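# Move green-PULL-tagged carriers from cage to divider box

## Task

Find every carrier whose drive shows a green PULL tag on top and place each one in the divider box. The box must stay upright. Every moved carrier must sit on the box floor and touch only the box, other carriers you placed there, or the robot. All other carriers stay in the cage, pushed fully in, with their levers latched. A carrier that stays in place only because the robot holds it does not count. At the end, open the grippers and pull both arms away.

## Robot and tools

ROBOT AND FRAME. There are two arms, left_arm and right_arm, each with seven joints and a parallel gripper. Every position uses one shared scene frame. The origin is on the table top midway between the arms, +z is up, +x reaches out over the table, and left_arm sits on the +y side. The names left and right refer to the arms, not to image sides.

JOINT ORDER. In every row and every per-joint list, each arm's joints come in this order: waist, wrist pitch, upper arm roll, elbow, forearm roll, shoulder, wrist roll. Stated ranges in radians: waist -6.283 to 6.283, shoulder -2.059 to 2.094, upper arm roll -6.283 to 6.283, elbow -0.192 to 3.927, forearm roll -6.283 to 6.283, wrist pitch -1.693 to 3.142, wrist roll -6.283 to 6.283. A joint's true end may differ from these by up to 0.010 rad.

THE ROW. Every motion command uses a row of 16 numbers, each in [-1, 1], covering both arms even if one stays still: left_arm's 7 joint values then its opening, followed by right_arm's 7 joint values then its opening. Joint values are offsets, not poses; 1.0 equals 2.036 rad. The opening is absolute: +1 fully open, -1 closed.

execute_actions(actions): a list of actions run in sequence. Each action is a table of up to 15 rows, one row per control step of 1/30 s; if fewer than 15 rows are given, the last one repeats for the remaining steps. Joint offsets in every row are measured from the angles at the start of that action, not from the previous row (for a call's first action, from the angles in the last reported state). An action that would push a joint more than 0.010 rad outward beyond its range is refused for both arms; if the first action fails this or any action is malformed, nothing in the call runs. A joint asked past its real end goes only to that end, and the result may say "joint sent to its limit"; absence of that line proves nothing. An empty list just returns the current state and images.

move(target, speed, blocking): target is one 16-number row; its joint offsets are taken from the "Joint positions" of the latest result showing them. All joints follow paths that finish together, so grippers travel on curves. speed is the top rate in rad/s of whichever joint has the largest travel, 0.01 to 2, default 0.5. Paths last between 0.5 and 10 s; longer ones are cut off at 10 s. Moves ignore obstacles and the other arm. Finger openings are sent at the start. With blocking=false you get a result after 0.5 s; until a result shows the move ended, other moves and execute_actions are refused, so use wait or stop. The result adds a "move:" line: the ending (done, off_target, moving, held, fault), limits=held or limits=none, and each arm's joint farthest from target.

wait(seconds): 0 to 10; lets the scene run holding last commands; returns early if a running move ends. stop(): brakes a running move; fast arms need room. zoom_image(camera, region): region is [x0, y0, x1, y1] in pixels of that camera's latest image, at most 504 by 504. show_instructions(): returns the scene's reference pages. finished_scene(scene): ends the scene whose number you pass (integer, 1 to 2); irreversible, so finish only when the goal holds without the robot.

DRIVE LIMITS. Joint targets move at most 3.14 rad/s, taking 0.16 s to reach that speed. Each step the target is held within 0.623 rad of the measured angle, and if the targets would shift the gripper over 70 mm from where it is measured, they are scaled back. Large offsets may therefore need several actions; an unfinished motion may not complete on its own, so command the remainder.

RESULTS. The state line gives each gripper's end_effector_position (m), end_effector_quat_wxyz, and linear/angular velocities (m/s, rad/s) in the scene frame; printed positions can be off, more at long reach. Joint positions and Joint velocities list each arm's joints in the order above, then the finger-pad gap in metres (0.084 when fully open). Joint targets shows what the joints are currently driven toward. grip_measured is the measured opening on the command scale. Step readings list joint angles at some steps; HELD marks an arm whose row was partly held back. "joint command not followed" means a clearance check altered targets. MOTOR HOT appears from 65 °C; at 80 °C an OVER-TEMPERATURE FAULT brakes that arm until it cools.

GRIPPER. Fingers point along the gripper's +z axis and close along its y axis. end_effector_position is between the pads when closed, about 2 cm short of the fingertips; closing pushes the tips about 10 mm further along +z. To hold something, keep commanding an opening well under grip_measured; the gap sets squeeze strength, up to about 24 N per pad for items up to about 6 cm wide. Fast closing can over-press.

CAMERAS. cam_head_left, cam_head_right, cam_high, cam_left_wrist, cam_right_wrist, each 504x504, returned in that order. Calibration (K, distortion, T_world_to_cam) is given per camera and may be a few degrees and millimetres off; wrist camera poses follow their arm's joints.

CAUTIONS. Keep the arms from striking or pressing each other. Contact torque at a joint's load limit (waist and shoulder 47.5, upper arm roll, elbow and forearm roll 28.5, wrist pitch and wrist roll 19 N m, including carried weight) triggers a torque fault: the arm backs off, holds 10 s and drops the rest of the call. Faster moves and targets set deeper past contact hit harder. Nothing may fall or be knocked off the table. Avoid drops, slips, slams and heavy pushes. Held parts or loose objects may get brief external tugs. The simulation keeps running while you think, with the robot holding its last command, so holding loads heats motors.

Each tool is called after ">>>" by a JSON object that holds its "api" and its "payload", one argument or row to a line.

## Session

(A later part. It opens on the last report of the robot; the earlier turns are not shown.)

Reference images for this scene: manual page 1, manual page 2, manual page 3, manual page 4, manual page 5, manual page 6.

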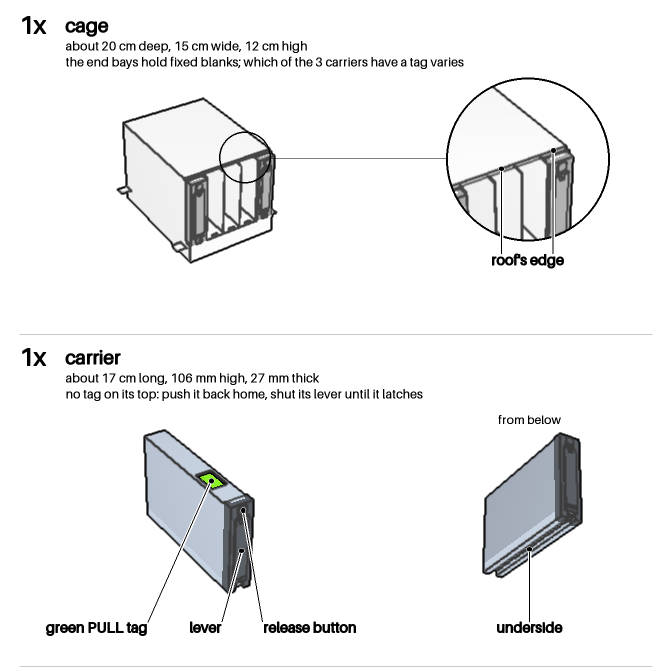

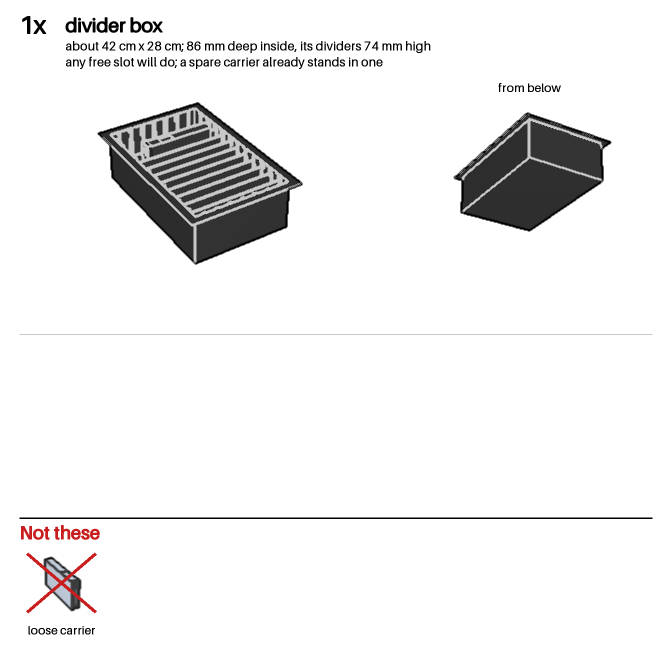

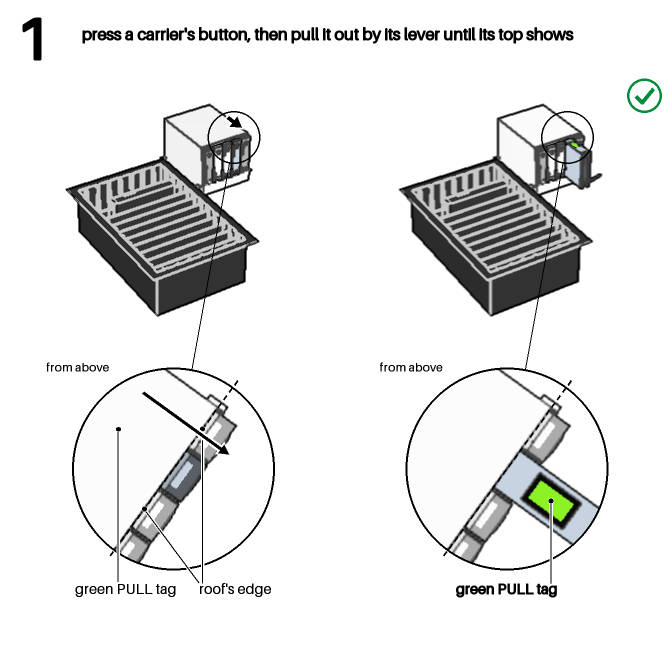

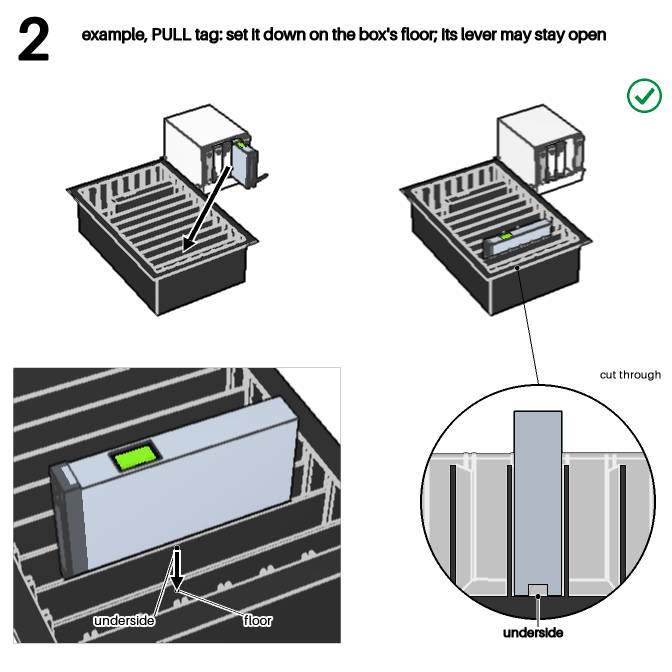

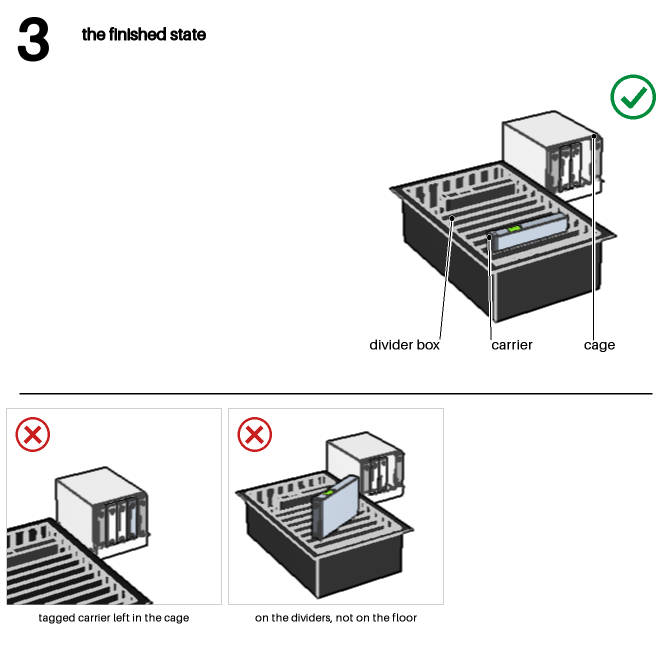

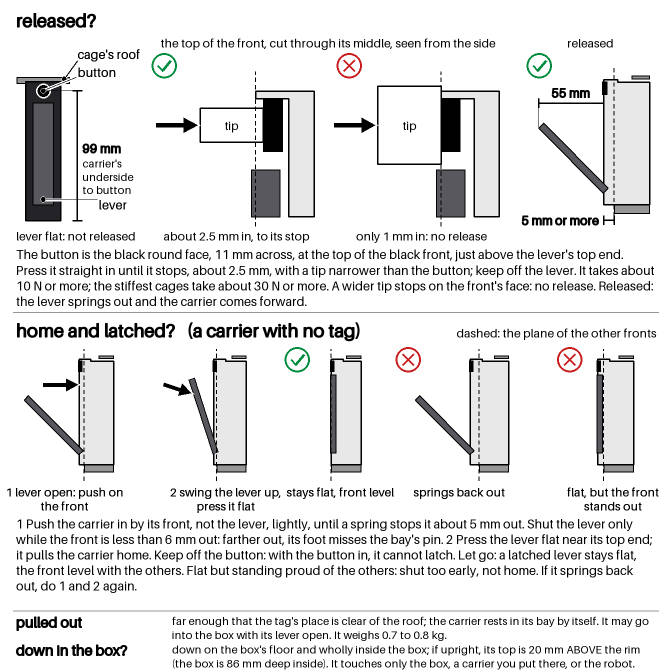

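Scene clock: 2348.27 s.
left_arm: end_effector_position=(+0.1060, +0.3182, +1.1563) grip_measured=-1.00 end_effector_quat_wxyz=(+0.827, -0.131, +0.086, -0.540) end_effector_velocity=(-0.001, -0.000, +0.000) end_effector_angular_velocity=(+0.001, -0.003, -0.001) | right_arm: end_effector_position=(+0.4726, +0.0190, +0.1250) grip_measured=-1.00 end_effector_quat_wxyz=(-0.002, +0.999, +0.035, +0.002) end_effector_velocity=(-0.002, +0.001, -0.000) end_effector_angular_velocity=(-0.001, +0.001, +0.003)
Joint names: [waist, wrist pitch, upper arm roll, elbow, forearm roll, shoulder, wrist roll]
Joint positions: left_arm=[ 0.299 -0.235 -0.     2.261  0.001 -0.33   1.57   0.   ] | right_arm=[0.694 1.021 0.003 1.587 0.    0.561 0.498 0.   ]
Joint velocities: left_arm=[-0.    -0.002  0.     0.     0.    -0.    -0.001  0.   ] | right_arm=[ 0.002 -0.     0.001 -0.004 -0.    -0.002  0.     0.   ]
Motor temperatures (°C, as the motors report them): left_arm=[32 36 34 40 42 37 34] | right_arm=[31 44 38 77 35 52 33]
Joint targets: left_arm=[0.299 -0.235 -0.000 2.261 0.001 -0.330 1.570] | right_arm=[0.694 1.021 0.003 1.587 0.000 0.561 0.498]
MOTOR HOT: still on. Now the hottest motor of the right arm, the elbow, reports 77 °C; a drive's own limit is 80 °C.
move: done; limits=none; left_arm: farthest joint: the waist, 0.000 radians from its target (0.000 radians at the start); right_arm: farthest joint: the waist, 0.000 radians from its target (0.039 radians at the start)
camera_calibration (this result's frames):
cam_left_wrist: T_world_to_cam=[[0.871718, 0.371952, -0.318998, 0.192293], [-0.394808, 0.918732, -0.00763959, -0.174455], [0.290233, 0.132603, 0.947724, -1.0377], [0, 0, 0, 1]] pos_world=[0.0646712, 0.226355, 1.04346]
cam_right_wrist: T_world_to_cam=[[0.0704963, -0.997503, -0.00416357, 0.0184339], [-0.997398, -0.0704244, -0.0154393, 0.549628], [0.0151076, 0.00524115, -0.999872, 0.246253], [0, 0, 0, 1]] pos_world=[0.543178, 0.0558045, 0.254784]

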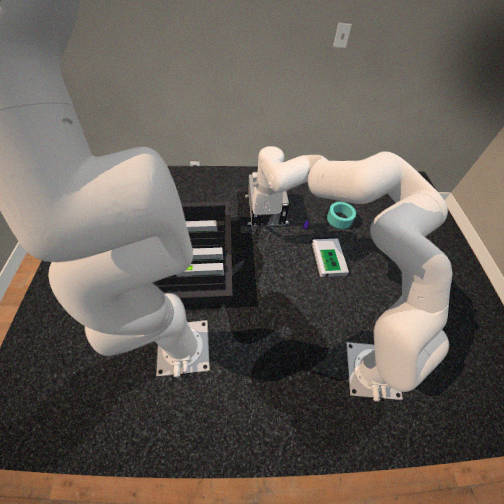

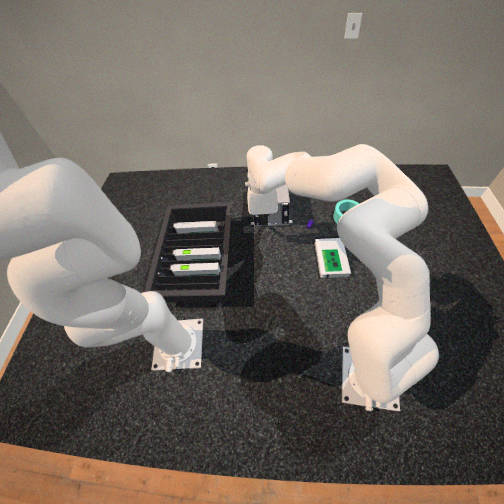

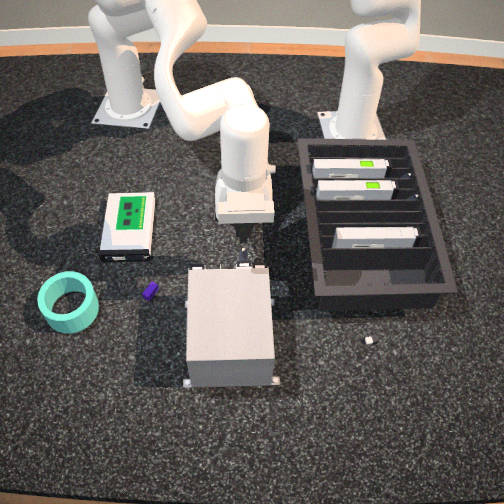

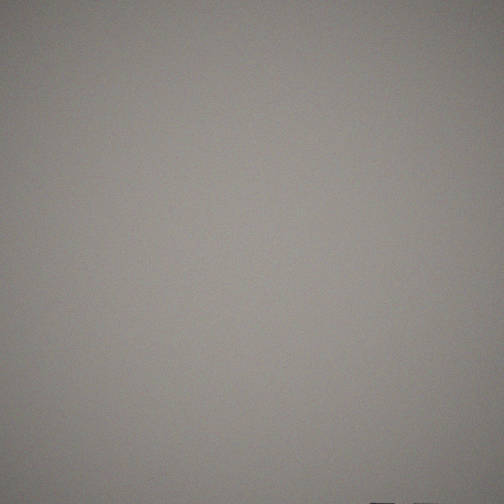

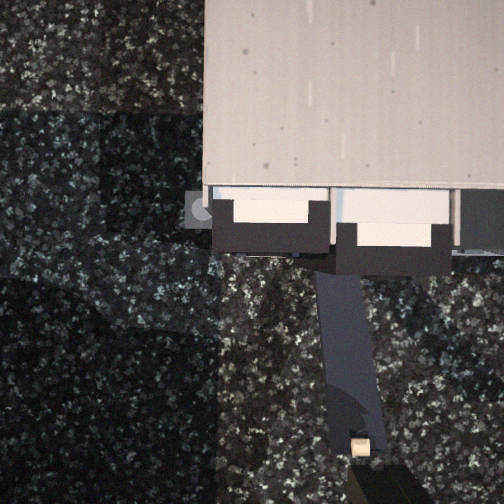

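>>> {"api": "execute_actions", "payload": {
  "actions": []
}}

Scene clock: 2365.23 s.
left_arm: end_effector_position=(+0.1060, +0.3182, +1.1563) grip_measured=-1.00 end_effector_quat_wxyz=(+0.827, -0.131, +0.086, -0.540) end_effector_velocity=(+0.000, -0.001, -0.000) end_effector_angular_velocity=(+0.000, +0.001, -0.002) | right_arm: end_effector_position=(+0.4725, +0.0190, +0.1250) grip_measured=-1.00 end_effector_quat_wxyz=(-0.002, +0.999, +0.035, +0.002) end_effector_velocity=(-0.001, +0.000, -0.000) end_effector_angular_velocity=(-0.000, +0.002, +0.000)
Joint names: [waist, wrist pitch, upper arm roll, elbow, forearm roll, shoulder, wrist roll]
Joint positions: left_arm=[ 0.299 -0.235 -0.     2.261  0.001 -0.33   1.57   0.   ] | right_arm=[0.694 1.021 0.003 1.587 0.    0.561 0.498 0.   ]
Joint velocities: left_arm=[-0.     0.    -0.002 -0.     0.    -0.    -0.     0.   ] | right_arm=[ 0.001  0.    -0.    -0.001  0.001  0.    -0.     0.   ]
Motor temperatures (°C, as the motors report them): left_arm=[32 36 34 40 42 37 34] | right_arm=[31 42 36 73 35 51 33]
Joint targets: left_arm=[0.299 -0.235 -0.000 2.261 0.001 -0.330 1.570] | right_arm=[0.694 1.021 0.003 1.587 0.000 0.561 0.498]
MOTOR HOT: still on. Now the hottest motor of the right arm, the elbow, reports 73 °C; a drive's own limit is 80 °C.
camera_calibration (this result's frames):
cam_left_wrist: T_world_to_cam=[[0.871718, 0.371952, -0.318998, 0.192293], [-0.394808, 0.918732, -0.0076396, -0.174455], [0.290232, 0.132603, 0.947724, -1.0377], [0, 0, 0, 1]] pos_world=[0.0646712, 0.226355, 1.04346]
cam_right_wrist: T_world_to_cam=[[0.0705935, -0.997496, -0.00418234, 0.01843], [-0.997391, -0.0705214, -0.0154228, 0.549523], [0.0150892, 0.00526017, -0.999872, 0.24629], [0, 0, 0, 1]] pos_world=[0.543072, 0.0558415, 0.254811]

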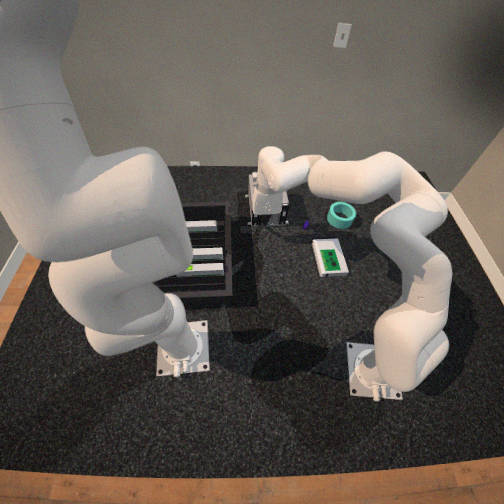

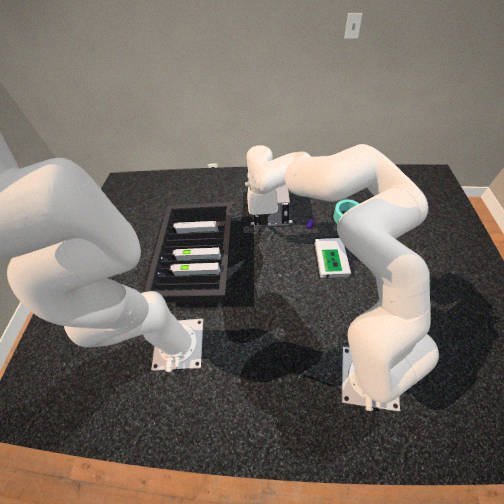

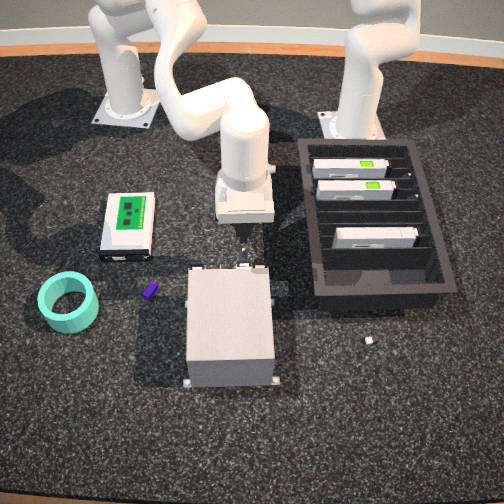

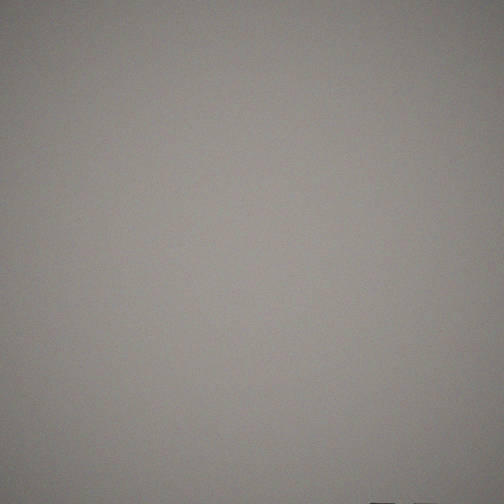

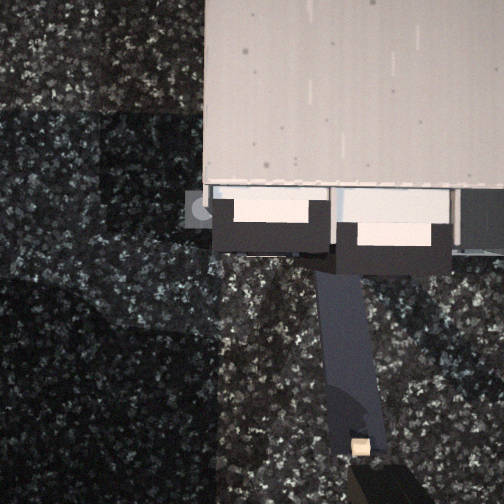

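>>> {"api": "move", "payload": {
  "target": [0,0,0,0,0,0,0,-1,-0.046,-0.634,0,0.497,0,-0.244,0,-1],
  "speed": 0.8
}}

>>> {"api": "wait", "payload": {
  "seconds": 10
}}

Scene clock: 2382.10 s.
left_arm: end_effector_position=(+0.1060, +0.3182, +1.1563) grip_measured=-1.00 end_effector_quat_wxyz=(+0.827, -0.131, +0.086, -0.540) end_effector_velocity=(+0.001, -0.000, -0.000) end_effector_angular_velocity=(-0.000, +0.002, -0.002) | right_arm: end_effector_position=(+0.1487, -0.2115, +1.1440) grip_measured=-1.00 end_effector_quat_wxyz=(-0.461, +0.168, -0.002, +0.871) end_effector_velocity=(+0.001, +0.001, -0.000) end_effector_angular_velocity=(-0.000, +0.000, +0.001)
Joint names: [waist, wrist pitch, upper arm roll, elbow, forearm roll, shoulder, wrist roll]
Joint positions: left_arm=[ 0.299 -0.235 -0.     2.261  0.001 -0.33   1.57   0.   ] | right_arm=[ 0.601 -0.27   0.003  2.598  0.     0.064  0.498  0.   ]
Joint velocities: left_arm=[-0.     0.001 -0.002 -0.001 -0.     0.    -0.     0.   ] | right_arm=[ 0.001 -0.001 -0.    -0.    -0.001  0.001  0.     0.   ]
Motor temperatures (°C, as the motors report them): left_arm=[32 36 34 40 42 37 34] | right_arm=[31 41 35 71 35 51 33]
Joint targets: left_arm=[0.299 -0.235 -0.000 2.261 0.001 -0.330 1.570] | right_arm=[0.601 -0.270 0.003 2.598 0.000 0.064 0.498]
MOTOR HOT: still on. Now the hottest motor of the right arm, the elbow, reports 71 °C; a drive's own limit is 80 °C.
move: done; limits=none; left_arm: farthest joint: the waist, 0.000 radians from its target (0.000 radians at the start); right_arm: farthest joint: the waist, 0.000 radians from its target (0.094 radians at the start)
camera_calibration (this result's frames):
cam_left_wrist: T_world_to_cam=[[0.871718, 0.371951, -0.318998, 0.192293], [-0.394807, 0.918732, -0.00763953, -0.174455], [0.290232, 0.132602, 0.947725, -1.0377], [0, 0, 0, 1]] pos_world=[0.0646712, 0.226355, 1.04346]
cam_right_wrist: T_world_to_cam=[[0.801508, -0.576714, -0.158073, -0.0280849], [0.523627, 0.804539, -0.280237, 0.487872], [0.288792, 0.141841, 0.946826, -0.967537], [0, 0, 0, 1]] pos_world=[0.0464643, -0.271473, 1.04837]

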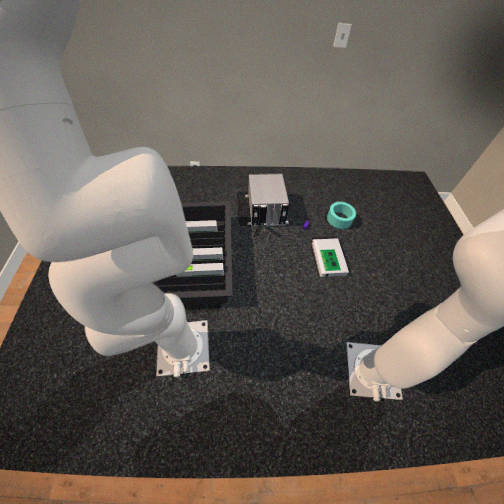

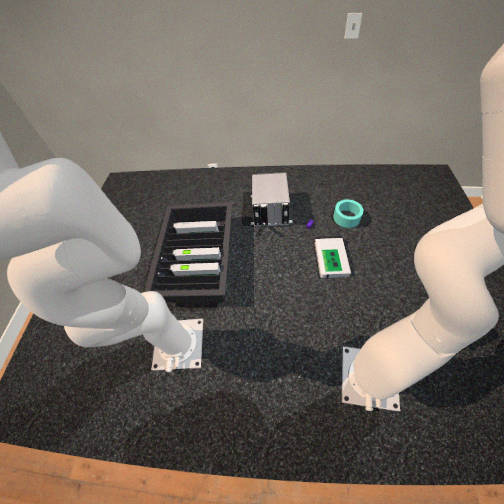

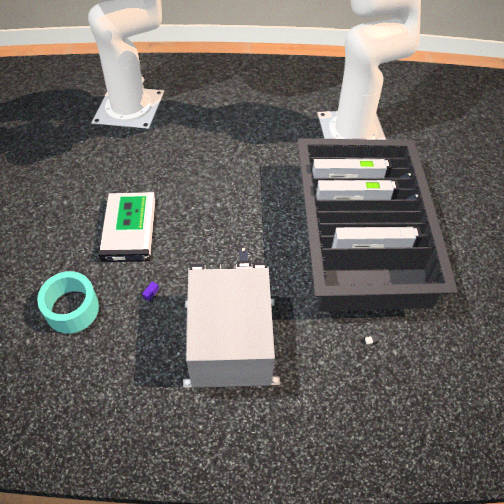

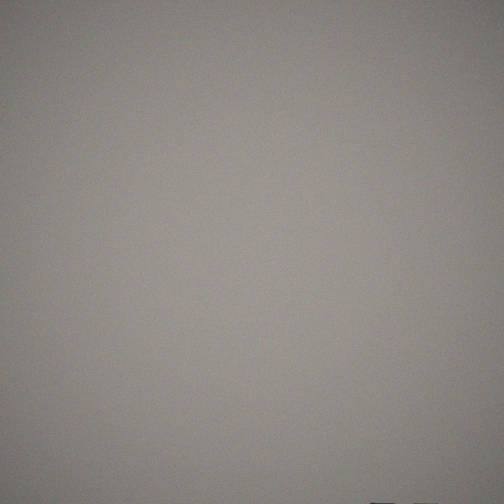

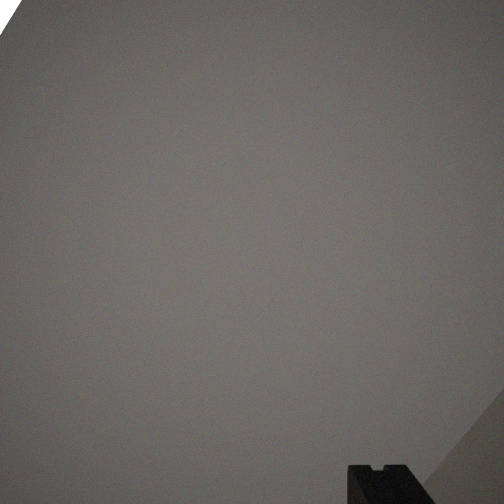

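Scene clock: 2392.10 s.
left_arm: end_effector_position=(+0.1060, +0.3182, +1.1563) grip_measured=-1.00 end_effector_quat_wxyz=(+0.827, -0.131, +0.086, -0.540) end_effector_velocity=(+0.000, +0.000, -0.000) end_effector_angular_velocity=(-0.001, +0.001, -0.000) | right_arm: end_effector_position=(+0.1484, -0.2117, +1.1440) grip_measured=-1.00 end_effector_quat_wxyz=(-0.461, +0.168, -0.002, +0.872) end_effector_velocity=(+0.001, +0.000, -0.000) end_effector_angular_velocity=(-0.001, +0.001, -0.000)
Joint names: [waist, wrist pitch, upper arm roll, elbow, forearm roll, shoulder, wrist roll]
Joint positions: left_arm=[ 0.299 -0.235 -0.     2.261  0.001 -0.33   1.57   0.   ] | right_arm=[ 0.601 -0.27   0.003  2.598  0.     0.064  0.498  0.   ]
Joint velocities: left_arm=[-0.     0.001  0.001 -0.    -0.     0.    -0.     0.   ] | right_arm=[ 0.     0.001 -0.    -0.001 -0.001  0.     0.     0.   ]
Motor temperatures (°C, as the motors report them): left_arm=[32 36 34 40 42 37 34] | right_arm=[31 40 35 67 35 49 33]
Joint targets: left_arm=[0.299 -0.235 -0.000 2.261 0.001 -0.330 1.570] | right_arm=[0.601 -0.270 0.003 2.598 0.000 0.064 0.498]
MOTOR HOT: still on. Now the hottest motor of the right arm, the elbow, reports 67 °C; a drive's own limit is 80 °C.
wait: 10.00 s; at rest by 0.17 s
camera_calibration (this result's frames):
cam_left_wrist: T_world_to_cam=[[0.871718, 0.371952, -0.318998, 0.192293], [-0.394808, 0.918732, -0.00763952, -0.174455], [0.290232, 0.132602, 0.947725, -1.0377], [0, 0, 0, 1]] pos_world=[0.0646711, 0.226355, 1.04346]
cam_right_wrist: T_world_to_cam=[[0.801575, -0.576686, -0.157833, -0.0281995], [0.52377, 0.8046, -0.279793, 0.487664], [0.288345, 0.141607, 0.946998, -0.96768], [0, 0, 0, 1]] pos_world=[0.0462056, -0.271606, 1.04838]

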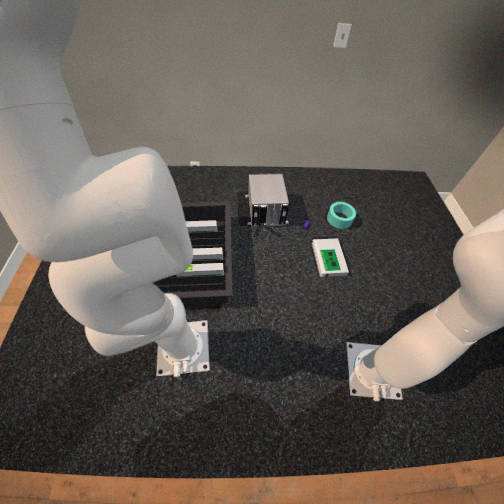

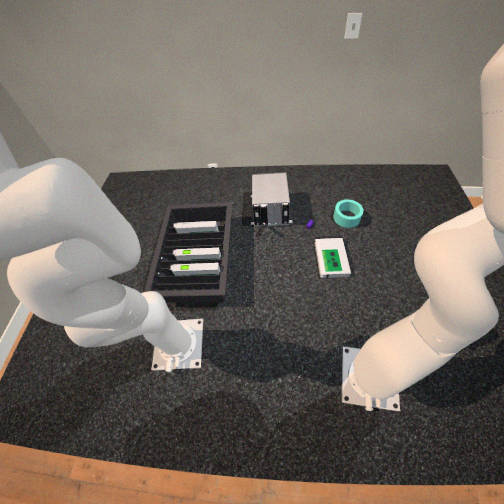

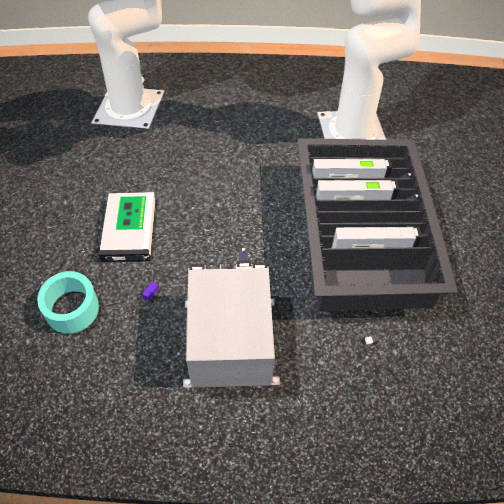

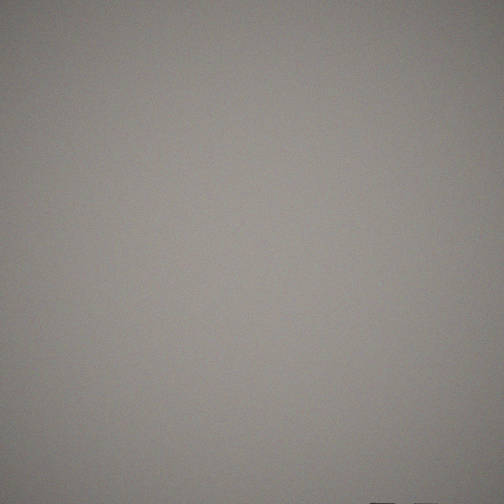

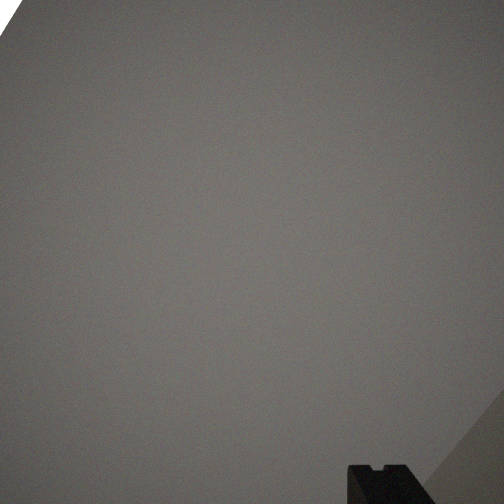

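>>> {"api": "move", "payload": {
  "target": [0,0,0,0,0,0,0,-1,0.0516,0.6238,0,-0.5272,0,0.2250,0.0054,-1],
  "speed": 0.7
}}

Scene clock: 2440.97 s.
left_arm: end_effector_position=(+0.1060, +0.3182, +1.1563) grip_measured=-1.00 end_effector_quat_wxyz=(+0.827, -0.131, +0.086, -0.540) end_effector_velocity=(+0.000, +0.000, -0.000) end_effector_angular_velocity=(-0.000, +0.000, +0.000) | right_arm: end_effector_position=(+0.4590, +0.0185, +0.1252) grip_measured=-1.00 end_effector_quat_wxyz=(-0.002, +0.999, +0.035, +0.001) end_effector_velocity=(-0.001, -0.001, -0.002) end_effector_angular_velocity=(-0.003, +0.004, -0.000)
Joint names: [waist, wrist pitch, upper arm roll, elbow, forearm roll, shoulder, wrist roll]
Joint positions: left_arm=[ 0.299 -0.235 -0.     2.261  0.001 -0.33   1.57   0.   ] | right_arm=[0.706 1.    0.003 1.526 0.    0.522 0.509 0.   ]
Joint velocities: left_arm=[-0.001 -0.001  0.001 -0.001  0.     0.     0.     0.   ] | right_arm=[-0.     0.001 -0.    -0.002 -0.     0.001 -0.     0.   ]
Motor temperatures (°C, as the motors report them): left_arm=[32 36 34 40 42 37 34] | right_arm=[31 39 35 63 35 47 33]
Joint targets: left_arm=[0.299 -0.235 -0.000 2.261 0.001 -0.330 1.570] | right_arm=[0.706 1.000 0.003 1.525 0.000 0.522 0.509]
MOTOR HOT: cleared. Now the hottest motor of the right arm, the elbow, reports 63 °C.
move: done; limits=none; left_arm: farthest joint: the waist, 0.000 radians from its target (0.000 radians at the start); right_arm: farthest joint: the elbow, 0.001 radians from its target (1.074 radians at the start)
camera_calibration (this result's frames):
cam_left_wrist: T_world_to_cam=[[0.871718, 0.371951, -0.318998, 0.192293], [-0.394807, 0.918732, -0.00763949, -0.174455], [0.290233, 0.132602, 0.947724, -1.0377], [0, 0, 0, 1]] pos_world=[0.0646713, 0.226355, 1.04346]
cam_right_wrist: T_world_to_cam=[[0.0710148, -0.997469, -0.00356491, 0.0186267], [-0.997375, -0.0709566, -0.0144221, 0.535944], [0.0141327, 0.00457974, -0.99989, 0.247164], [0, 0, 0, 1]] pos_world=[0.529721, 0.0554764, 0.254932]

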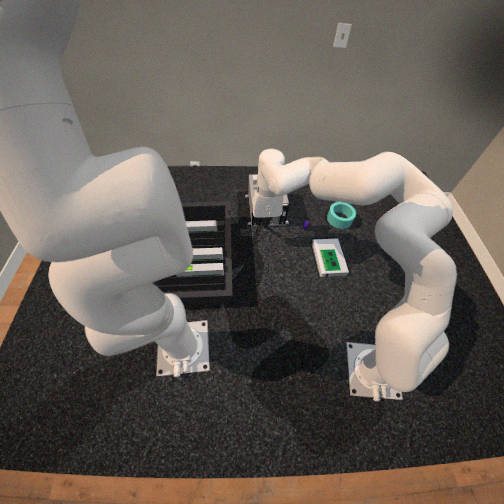

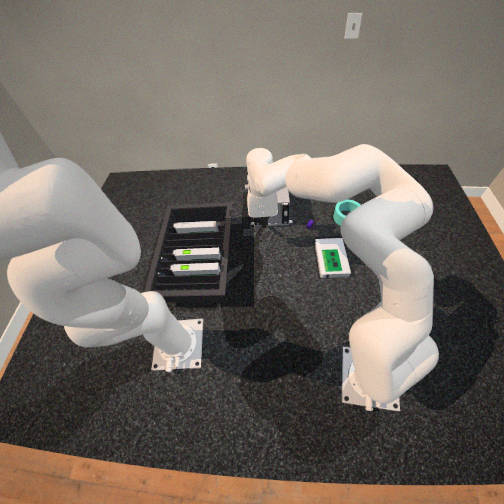

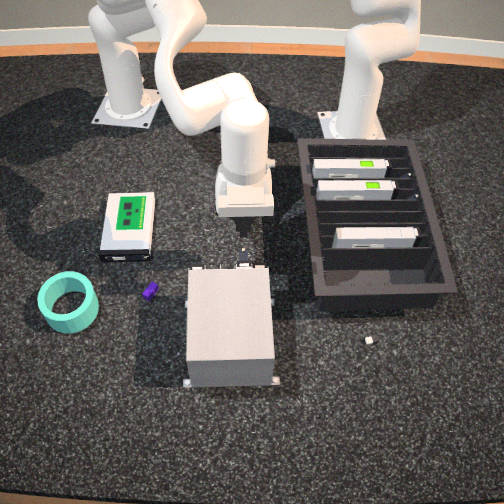

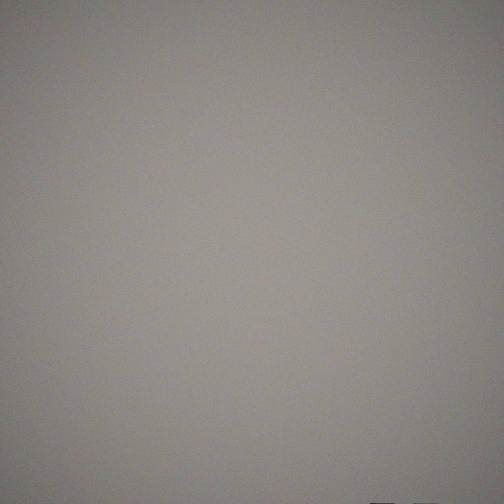

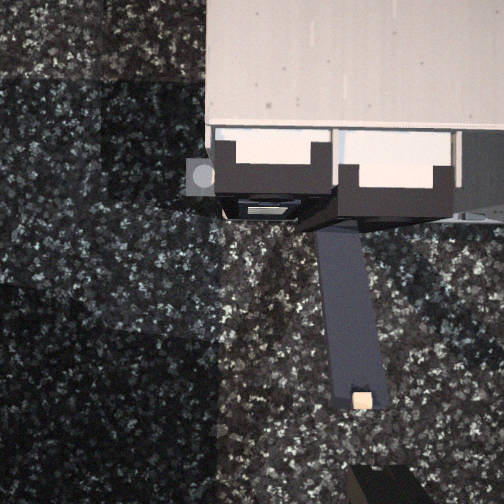

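>>> {"api": "move", "payload": {
  "target": [0,0,0,0,0,0,0,-1,0,-0.0432,0,-0.0180,0,0.0258,0,-1],
  "speed": 0.15
}}

Scene clock: 2444.90 s.
left_arm: end_effector_position=(+0.1060, +0.3182, +1.1563) grip_measured=-1.00 end_effector_quat_wxyz=(+0.827, -0.131, +0.086, -0.540) end_effector_velocity=(+0.000, +0.000, -0.000) end_effector_angular_velocity=(-0.000, -0.000, +0.001) | right_arm: end_effector_position=(+0.4587, +0.0184, +0.0861) grip_measured=-1.00 end_effector_quat_wxyz=(-0.002, +0.999, +0.035, +0.001) end_effector_velocity=(-0.001, -0.001, -0.002) end_effector_angular_velocity=(-0.000, +0.004, -0.003)
Joint names: [waist, wrist pitch, upper arm roll, elbow, forearm roll, shoulder, wrist roll]
Joint positions: left_arm=[ 0.299 -0.235 -0.     2.261  0.001 -0.33   1.57   0.   ] | right_arm=[0.706 0.912 0.003 1.489 0.    0.574 0.509 0.   ]
Joint velocities: left_arm=[ 0.001 -0.001  0.001 -0.001  0.    -0.    -0.     0.   ] | right_arm=[-0.001 -0.002 -0.    -0.002  0.002  0.003  0.001  0.   ]
Motor temperatures (°C, as the motors report them): left_arm=[32 36 34 40 42 37 34] | right_arm=[31 39 35 64 35 47 33]
Joint targets: left_arm=[0.299 -0.235 -0.000 2.261 0.001 -0.330 1.570] | right_arm=[0.706 0.912 0.003 1.489 0.000 0.574 0.509]
move: done; limits=none; left_arm: farthest joint: the waist, 0.000 radians from its target (0.000 radians at the start); right_arm: farthest joint: the shoulder, 0.001 radians from its target (0.053 radians at the start)
camera_calibration (this result's frames):
cam_left_wrist: T_world_to_cam=[[0.871718, 0.371951, -0.318998, 0.192293], [-0.394807, 0.918732, -0.00763959, -0.174455], [0.290232, 0.132602, 0.947725, -1.0377], [0, 0, 0, 1]] pos_world=[0.0646711, 0.226355, 1.04346]
cam_right_wrist: T_world_to_cam=[[0.0709114, -0.997477, -0.003313, 0.0183735], [-0.997392, -0.0708598, -0.0137051, 0.535015], [0.0134358, 0.00427621, -0.999901, 0.208383], [0, 0, 0, 1]] pos_world=[0.529518, 0.0553472, 0.215756]

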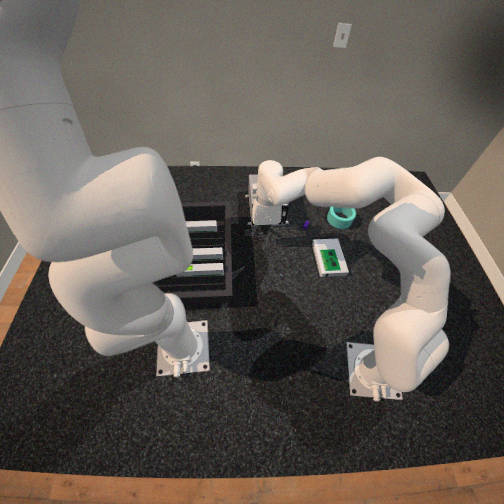

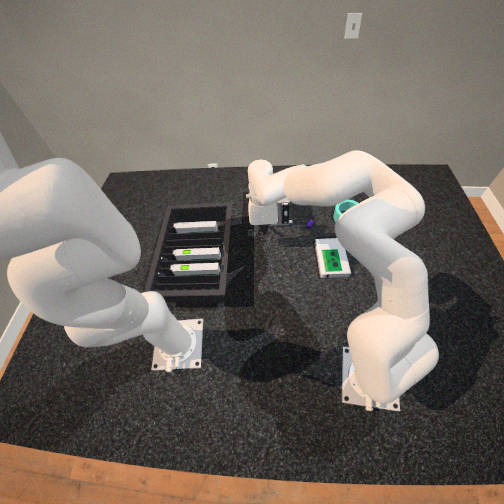

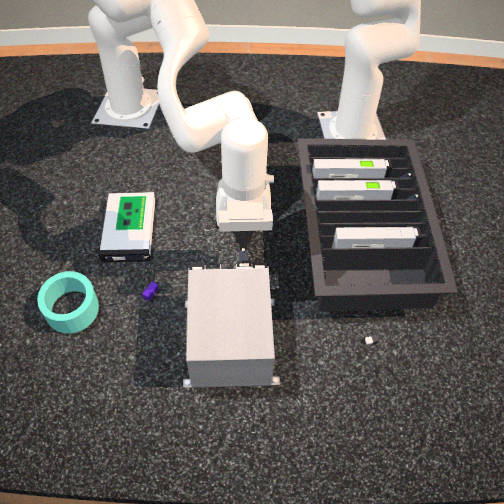

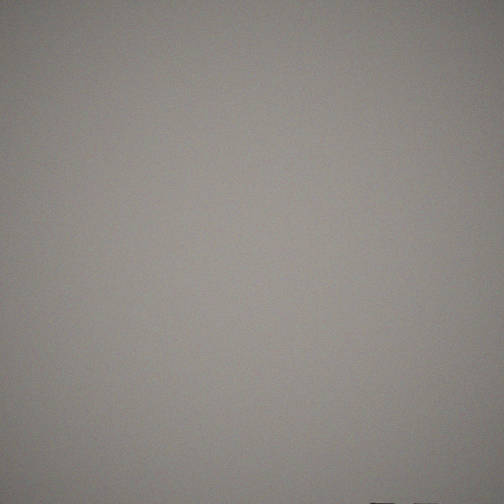

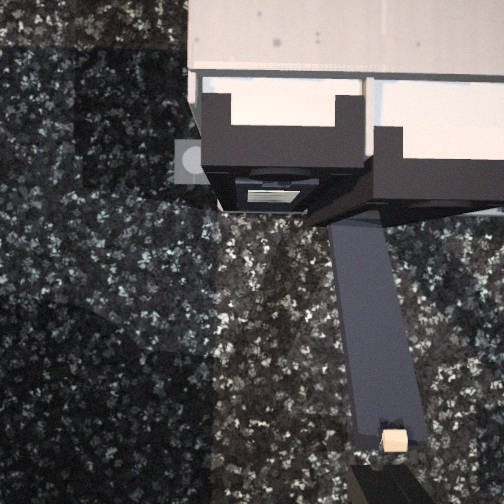

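>>> {"api": "move", "payload": {
  "target": [0,0,0,0,0,0,0,-1,-0.0020,-0.0060,0,0.0080,0,0.0140,-0.0020,-1],
  "speed": 0.1
}}

Scene clock: 2459.77 s.
left_arm: end_effector_position=(+0.1060, +0.3182, +1.1563) grip_measured=-1.00 end_effector_quat_wxyz=(+0.827, -0.131, +0.086, -0.540) end_effector_velocity=(+0.000, -0.000, -0.000) end_effector_angular_velocity=(+0.000, +0.001, -0.002) | right_arm: end_effector_position=(+0.4637, +0.0187, +0.0765) grip_measured=-1.00 end_effector_quat_wxyz=(-0.002, +0.999, +0.035, +0.001) end_effector_velocity=(+0.000, +0.000, -0.000) end_effector_angular_velocity=(-0.000, -0.000, +0.001)
Joint names: [waist, wrist pitch, upper arm roll, elbow, forearm roll, shoulder, wrist roll]
Joint positions: left_arm=[ 0.299 -0.235 -0.     2.261  0.001 -0.33   1.57   0.   ] | right_arm=[0.702 0.9   0.003 1.506 0.    0.602 0.505 0.   ]
Joint velocities: left_arm=[-0.001  0.    -0.001 -0.     0.    -0.    -0.     0.   ] | right_arm=[-0.    -0.     0.     0.002 -0.001  0.002 -0.     0.   ]
Motor temperatures (°C, as the motors report them): left_arm=[32 36 34 40 42 37 34] | right_arm=[31 39 35 67 35 49 33]
Joint targets: left_arm=[0.299 -0.235 -0.000 2.261 0.001 -0.330 1.570] | right_arm=[0.702 0.900 0.003 1.506 0.000 0.602 0.505]
MOTOR HOT: a motor of the right arm reached 65 °C. Now the hottest motor of the right arm, the elbow, reports 67 °C. The temperature limit of the motors' drives, at which the controller stops that arm, is 80 °C. To cool a motor, set the load down, stop pushing, or move to a pose that needs little force.
move: done; limits=none; left_arm: farthest joint: the waist, 0.000 radians from its target (0.000 radians at the start); right_arm: farthest joint: the shoulder, 0.001 radians from its target (0.028 radians at the start)
camera_calibration (this result's frames):
cam_left_wrist: T_world_to_cam=[[0.871718, 0.371952, -0.318998, 0.192293], [-0.394807, 0.918732, -0.00763961, -0.174455], [0.290232, 0.132602, 0.947725, -1.0377], [0, 0, 0, 1]] pos_world=[0.0646711, 0.226355, 1.04346]
cam_right_wrist: T_world_to_cam=[[0.0709099, -0.997477, -0.00349333, 0.0183596], [-0.99739, -0.0708552, -0.0138714, 0.539831], [0.0135889, 0.00446784, -0.999898, 0.198687], [0, 0, 0, 1]] pos_world=[0.53442, 0.0556753, 0.206219]

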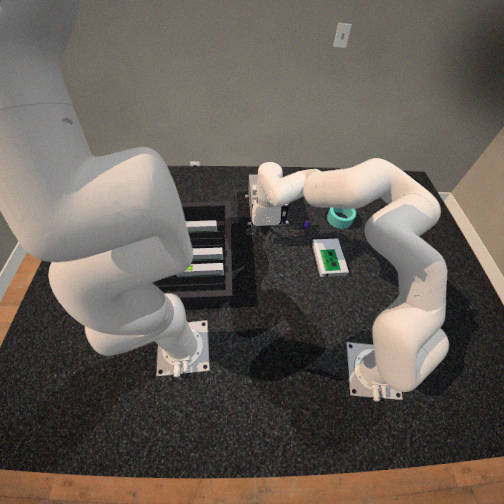

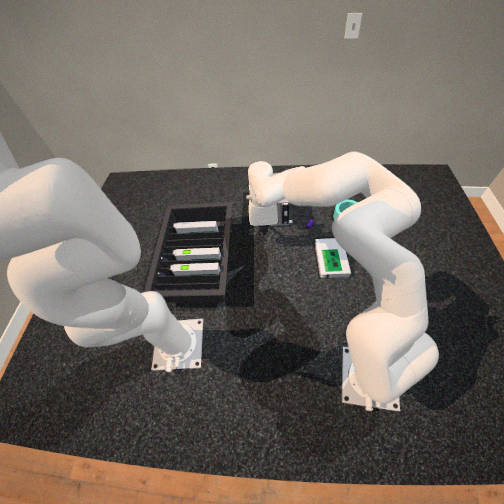

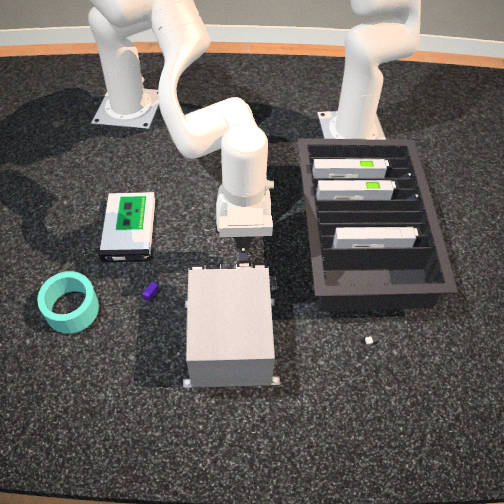

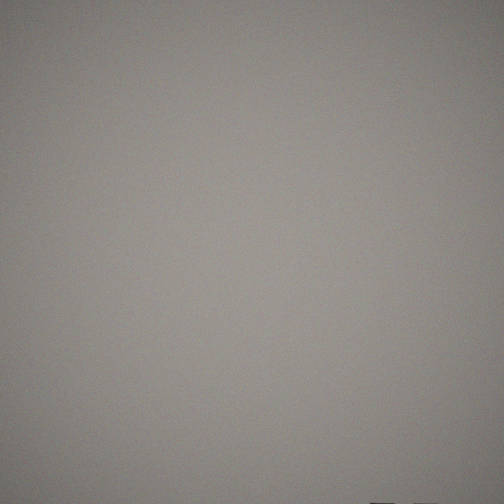

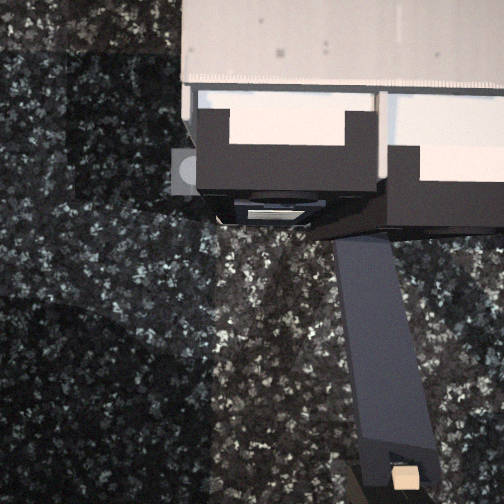

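>>> {"api": "move", "payload": {
  "target": [0,0,0,0,0,0,0,-1,-0.0147,0.0570,0,0.1061,0,0.0496,-0.0149,-1],
  "speed": 0.15
}}

Scene clock: 2465.10 s.
left_arm: end_effector_position=(+0.1060, +0.3182, +1.1563) grip_measured=-1.00 end_effector_quat_wxyz=(+0.827, -0.131, +0.086, -0.540) end_effector_velocity=(-0.000, -0.000, +0.000) end_effector_angular_velocity=(+0.000, -0.000, +0.000) | right_arm: end_effector_position=(+0.5033, +0.0215, +0.0915) grip_measured=-1.00 end_effector_quat_wxyz=(-0.001, +0.999, +0.035, +0.000) end_effector_velocity=(+0.001, -0.000, +0.001) end_effector_angular_velocity=(+0.001, -0.001, -0.002)
Joint names: [waist, wrist pitch, upper arm roll, elbow, forearm roll, shoulder, wrist roll]
Joint positions: left_arm=[ 0.299 -0.235 -0.     2.261  0.001 -0.33   1.57   0.   ] | right_arm=[0.672 1.016 0.003 1.721 0.    0.703 0.475 0.   ]
Joint velocities: left_arm=[ 0.001  0.    -0.     0.     0.     0.    -0.     0.   ] | right_arm=[-0.001  0.002  0.     0.003  0.     0.001  0.001  0.   ]
Motor temperatures (°C, as the motors report them): left_arm=[32 36 34 40 42 37 34] | right_arm=[31 39 35 68 35 50 33]
Joint targets: left_arm=[0.299 -0.235 -0.000 2.261 0.001 -0.330 1.570] | right_arm=[0.672 1.016 0.003 1.721 0.000 0.703 0.475]
MOTOR HOT: still on. Now the hottest motor of the right arm, the elbow, reports 68 °C; a drive's own limit is 80 °C.
move: done; limits=none; left_arm: farthest joint: the waist, 0.000 radians from its target (0.000 radians at the start); right_arm: farthest joint: the elbow, 0.001 radians from its target (0.216 radians at the start)
camera_calibration (this result's frames):
cam_left_wrist: T_world_to_cam=[[0.871718, 0.371952, -0.318998, 0.192293], [-0.394808, 0.918732, -0.00763956, -0.174455], [0.290232, 0.132602, 0.947725, -1.0377], [0, 0, 0, 1]] pos_world=[0.064671, 0.226355, 1.04346]
cam_right_wrist: T_world_to_cam=[[0.0710814, -0.997466, -0.00294217, 0.0182442], [-0.997394, -0.0710391, -0.0125965, 0.5797], [0.0123555, 0.00382988, -0.999916, 0.213707], [0, 0, 0, 1]] pos_world=[0.574252, 0.0585608, 0.221044]

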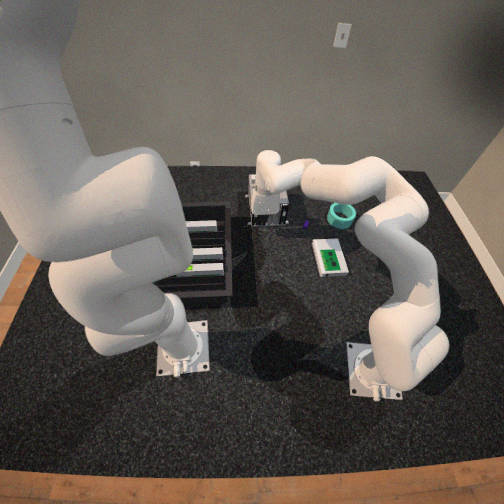

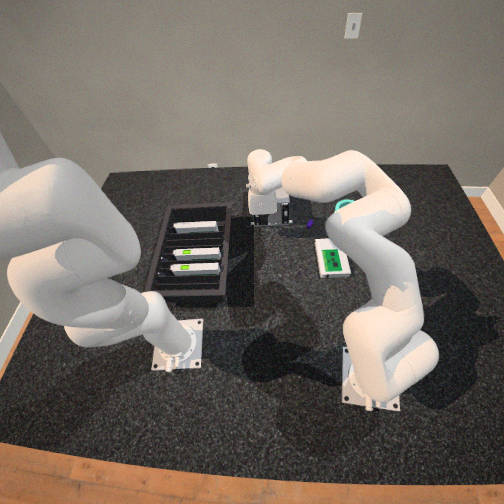

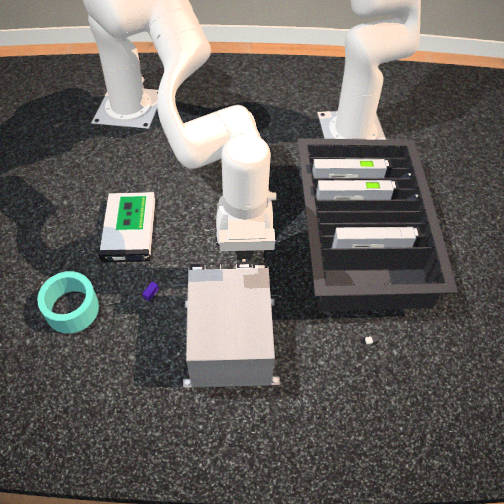

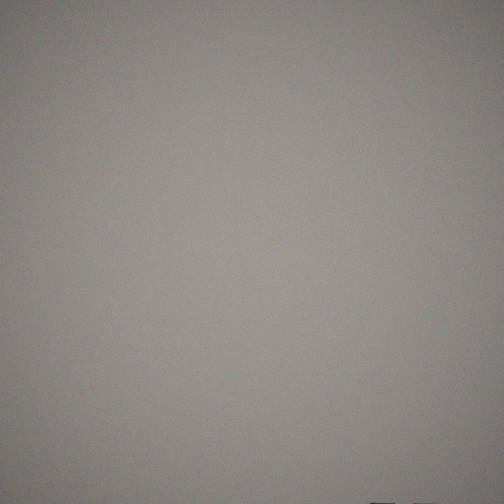

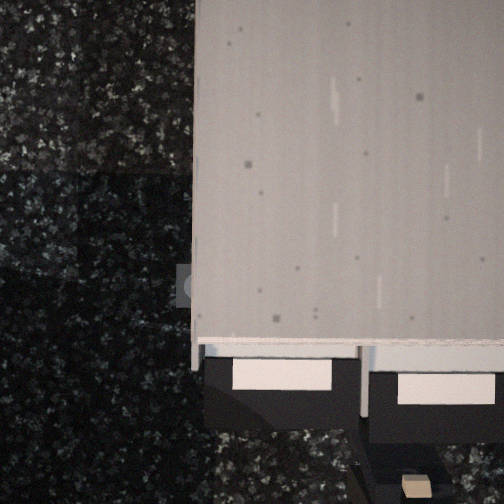

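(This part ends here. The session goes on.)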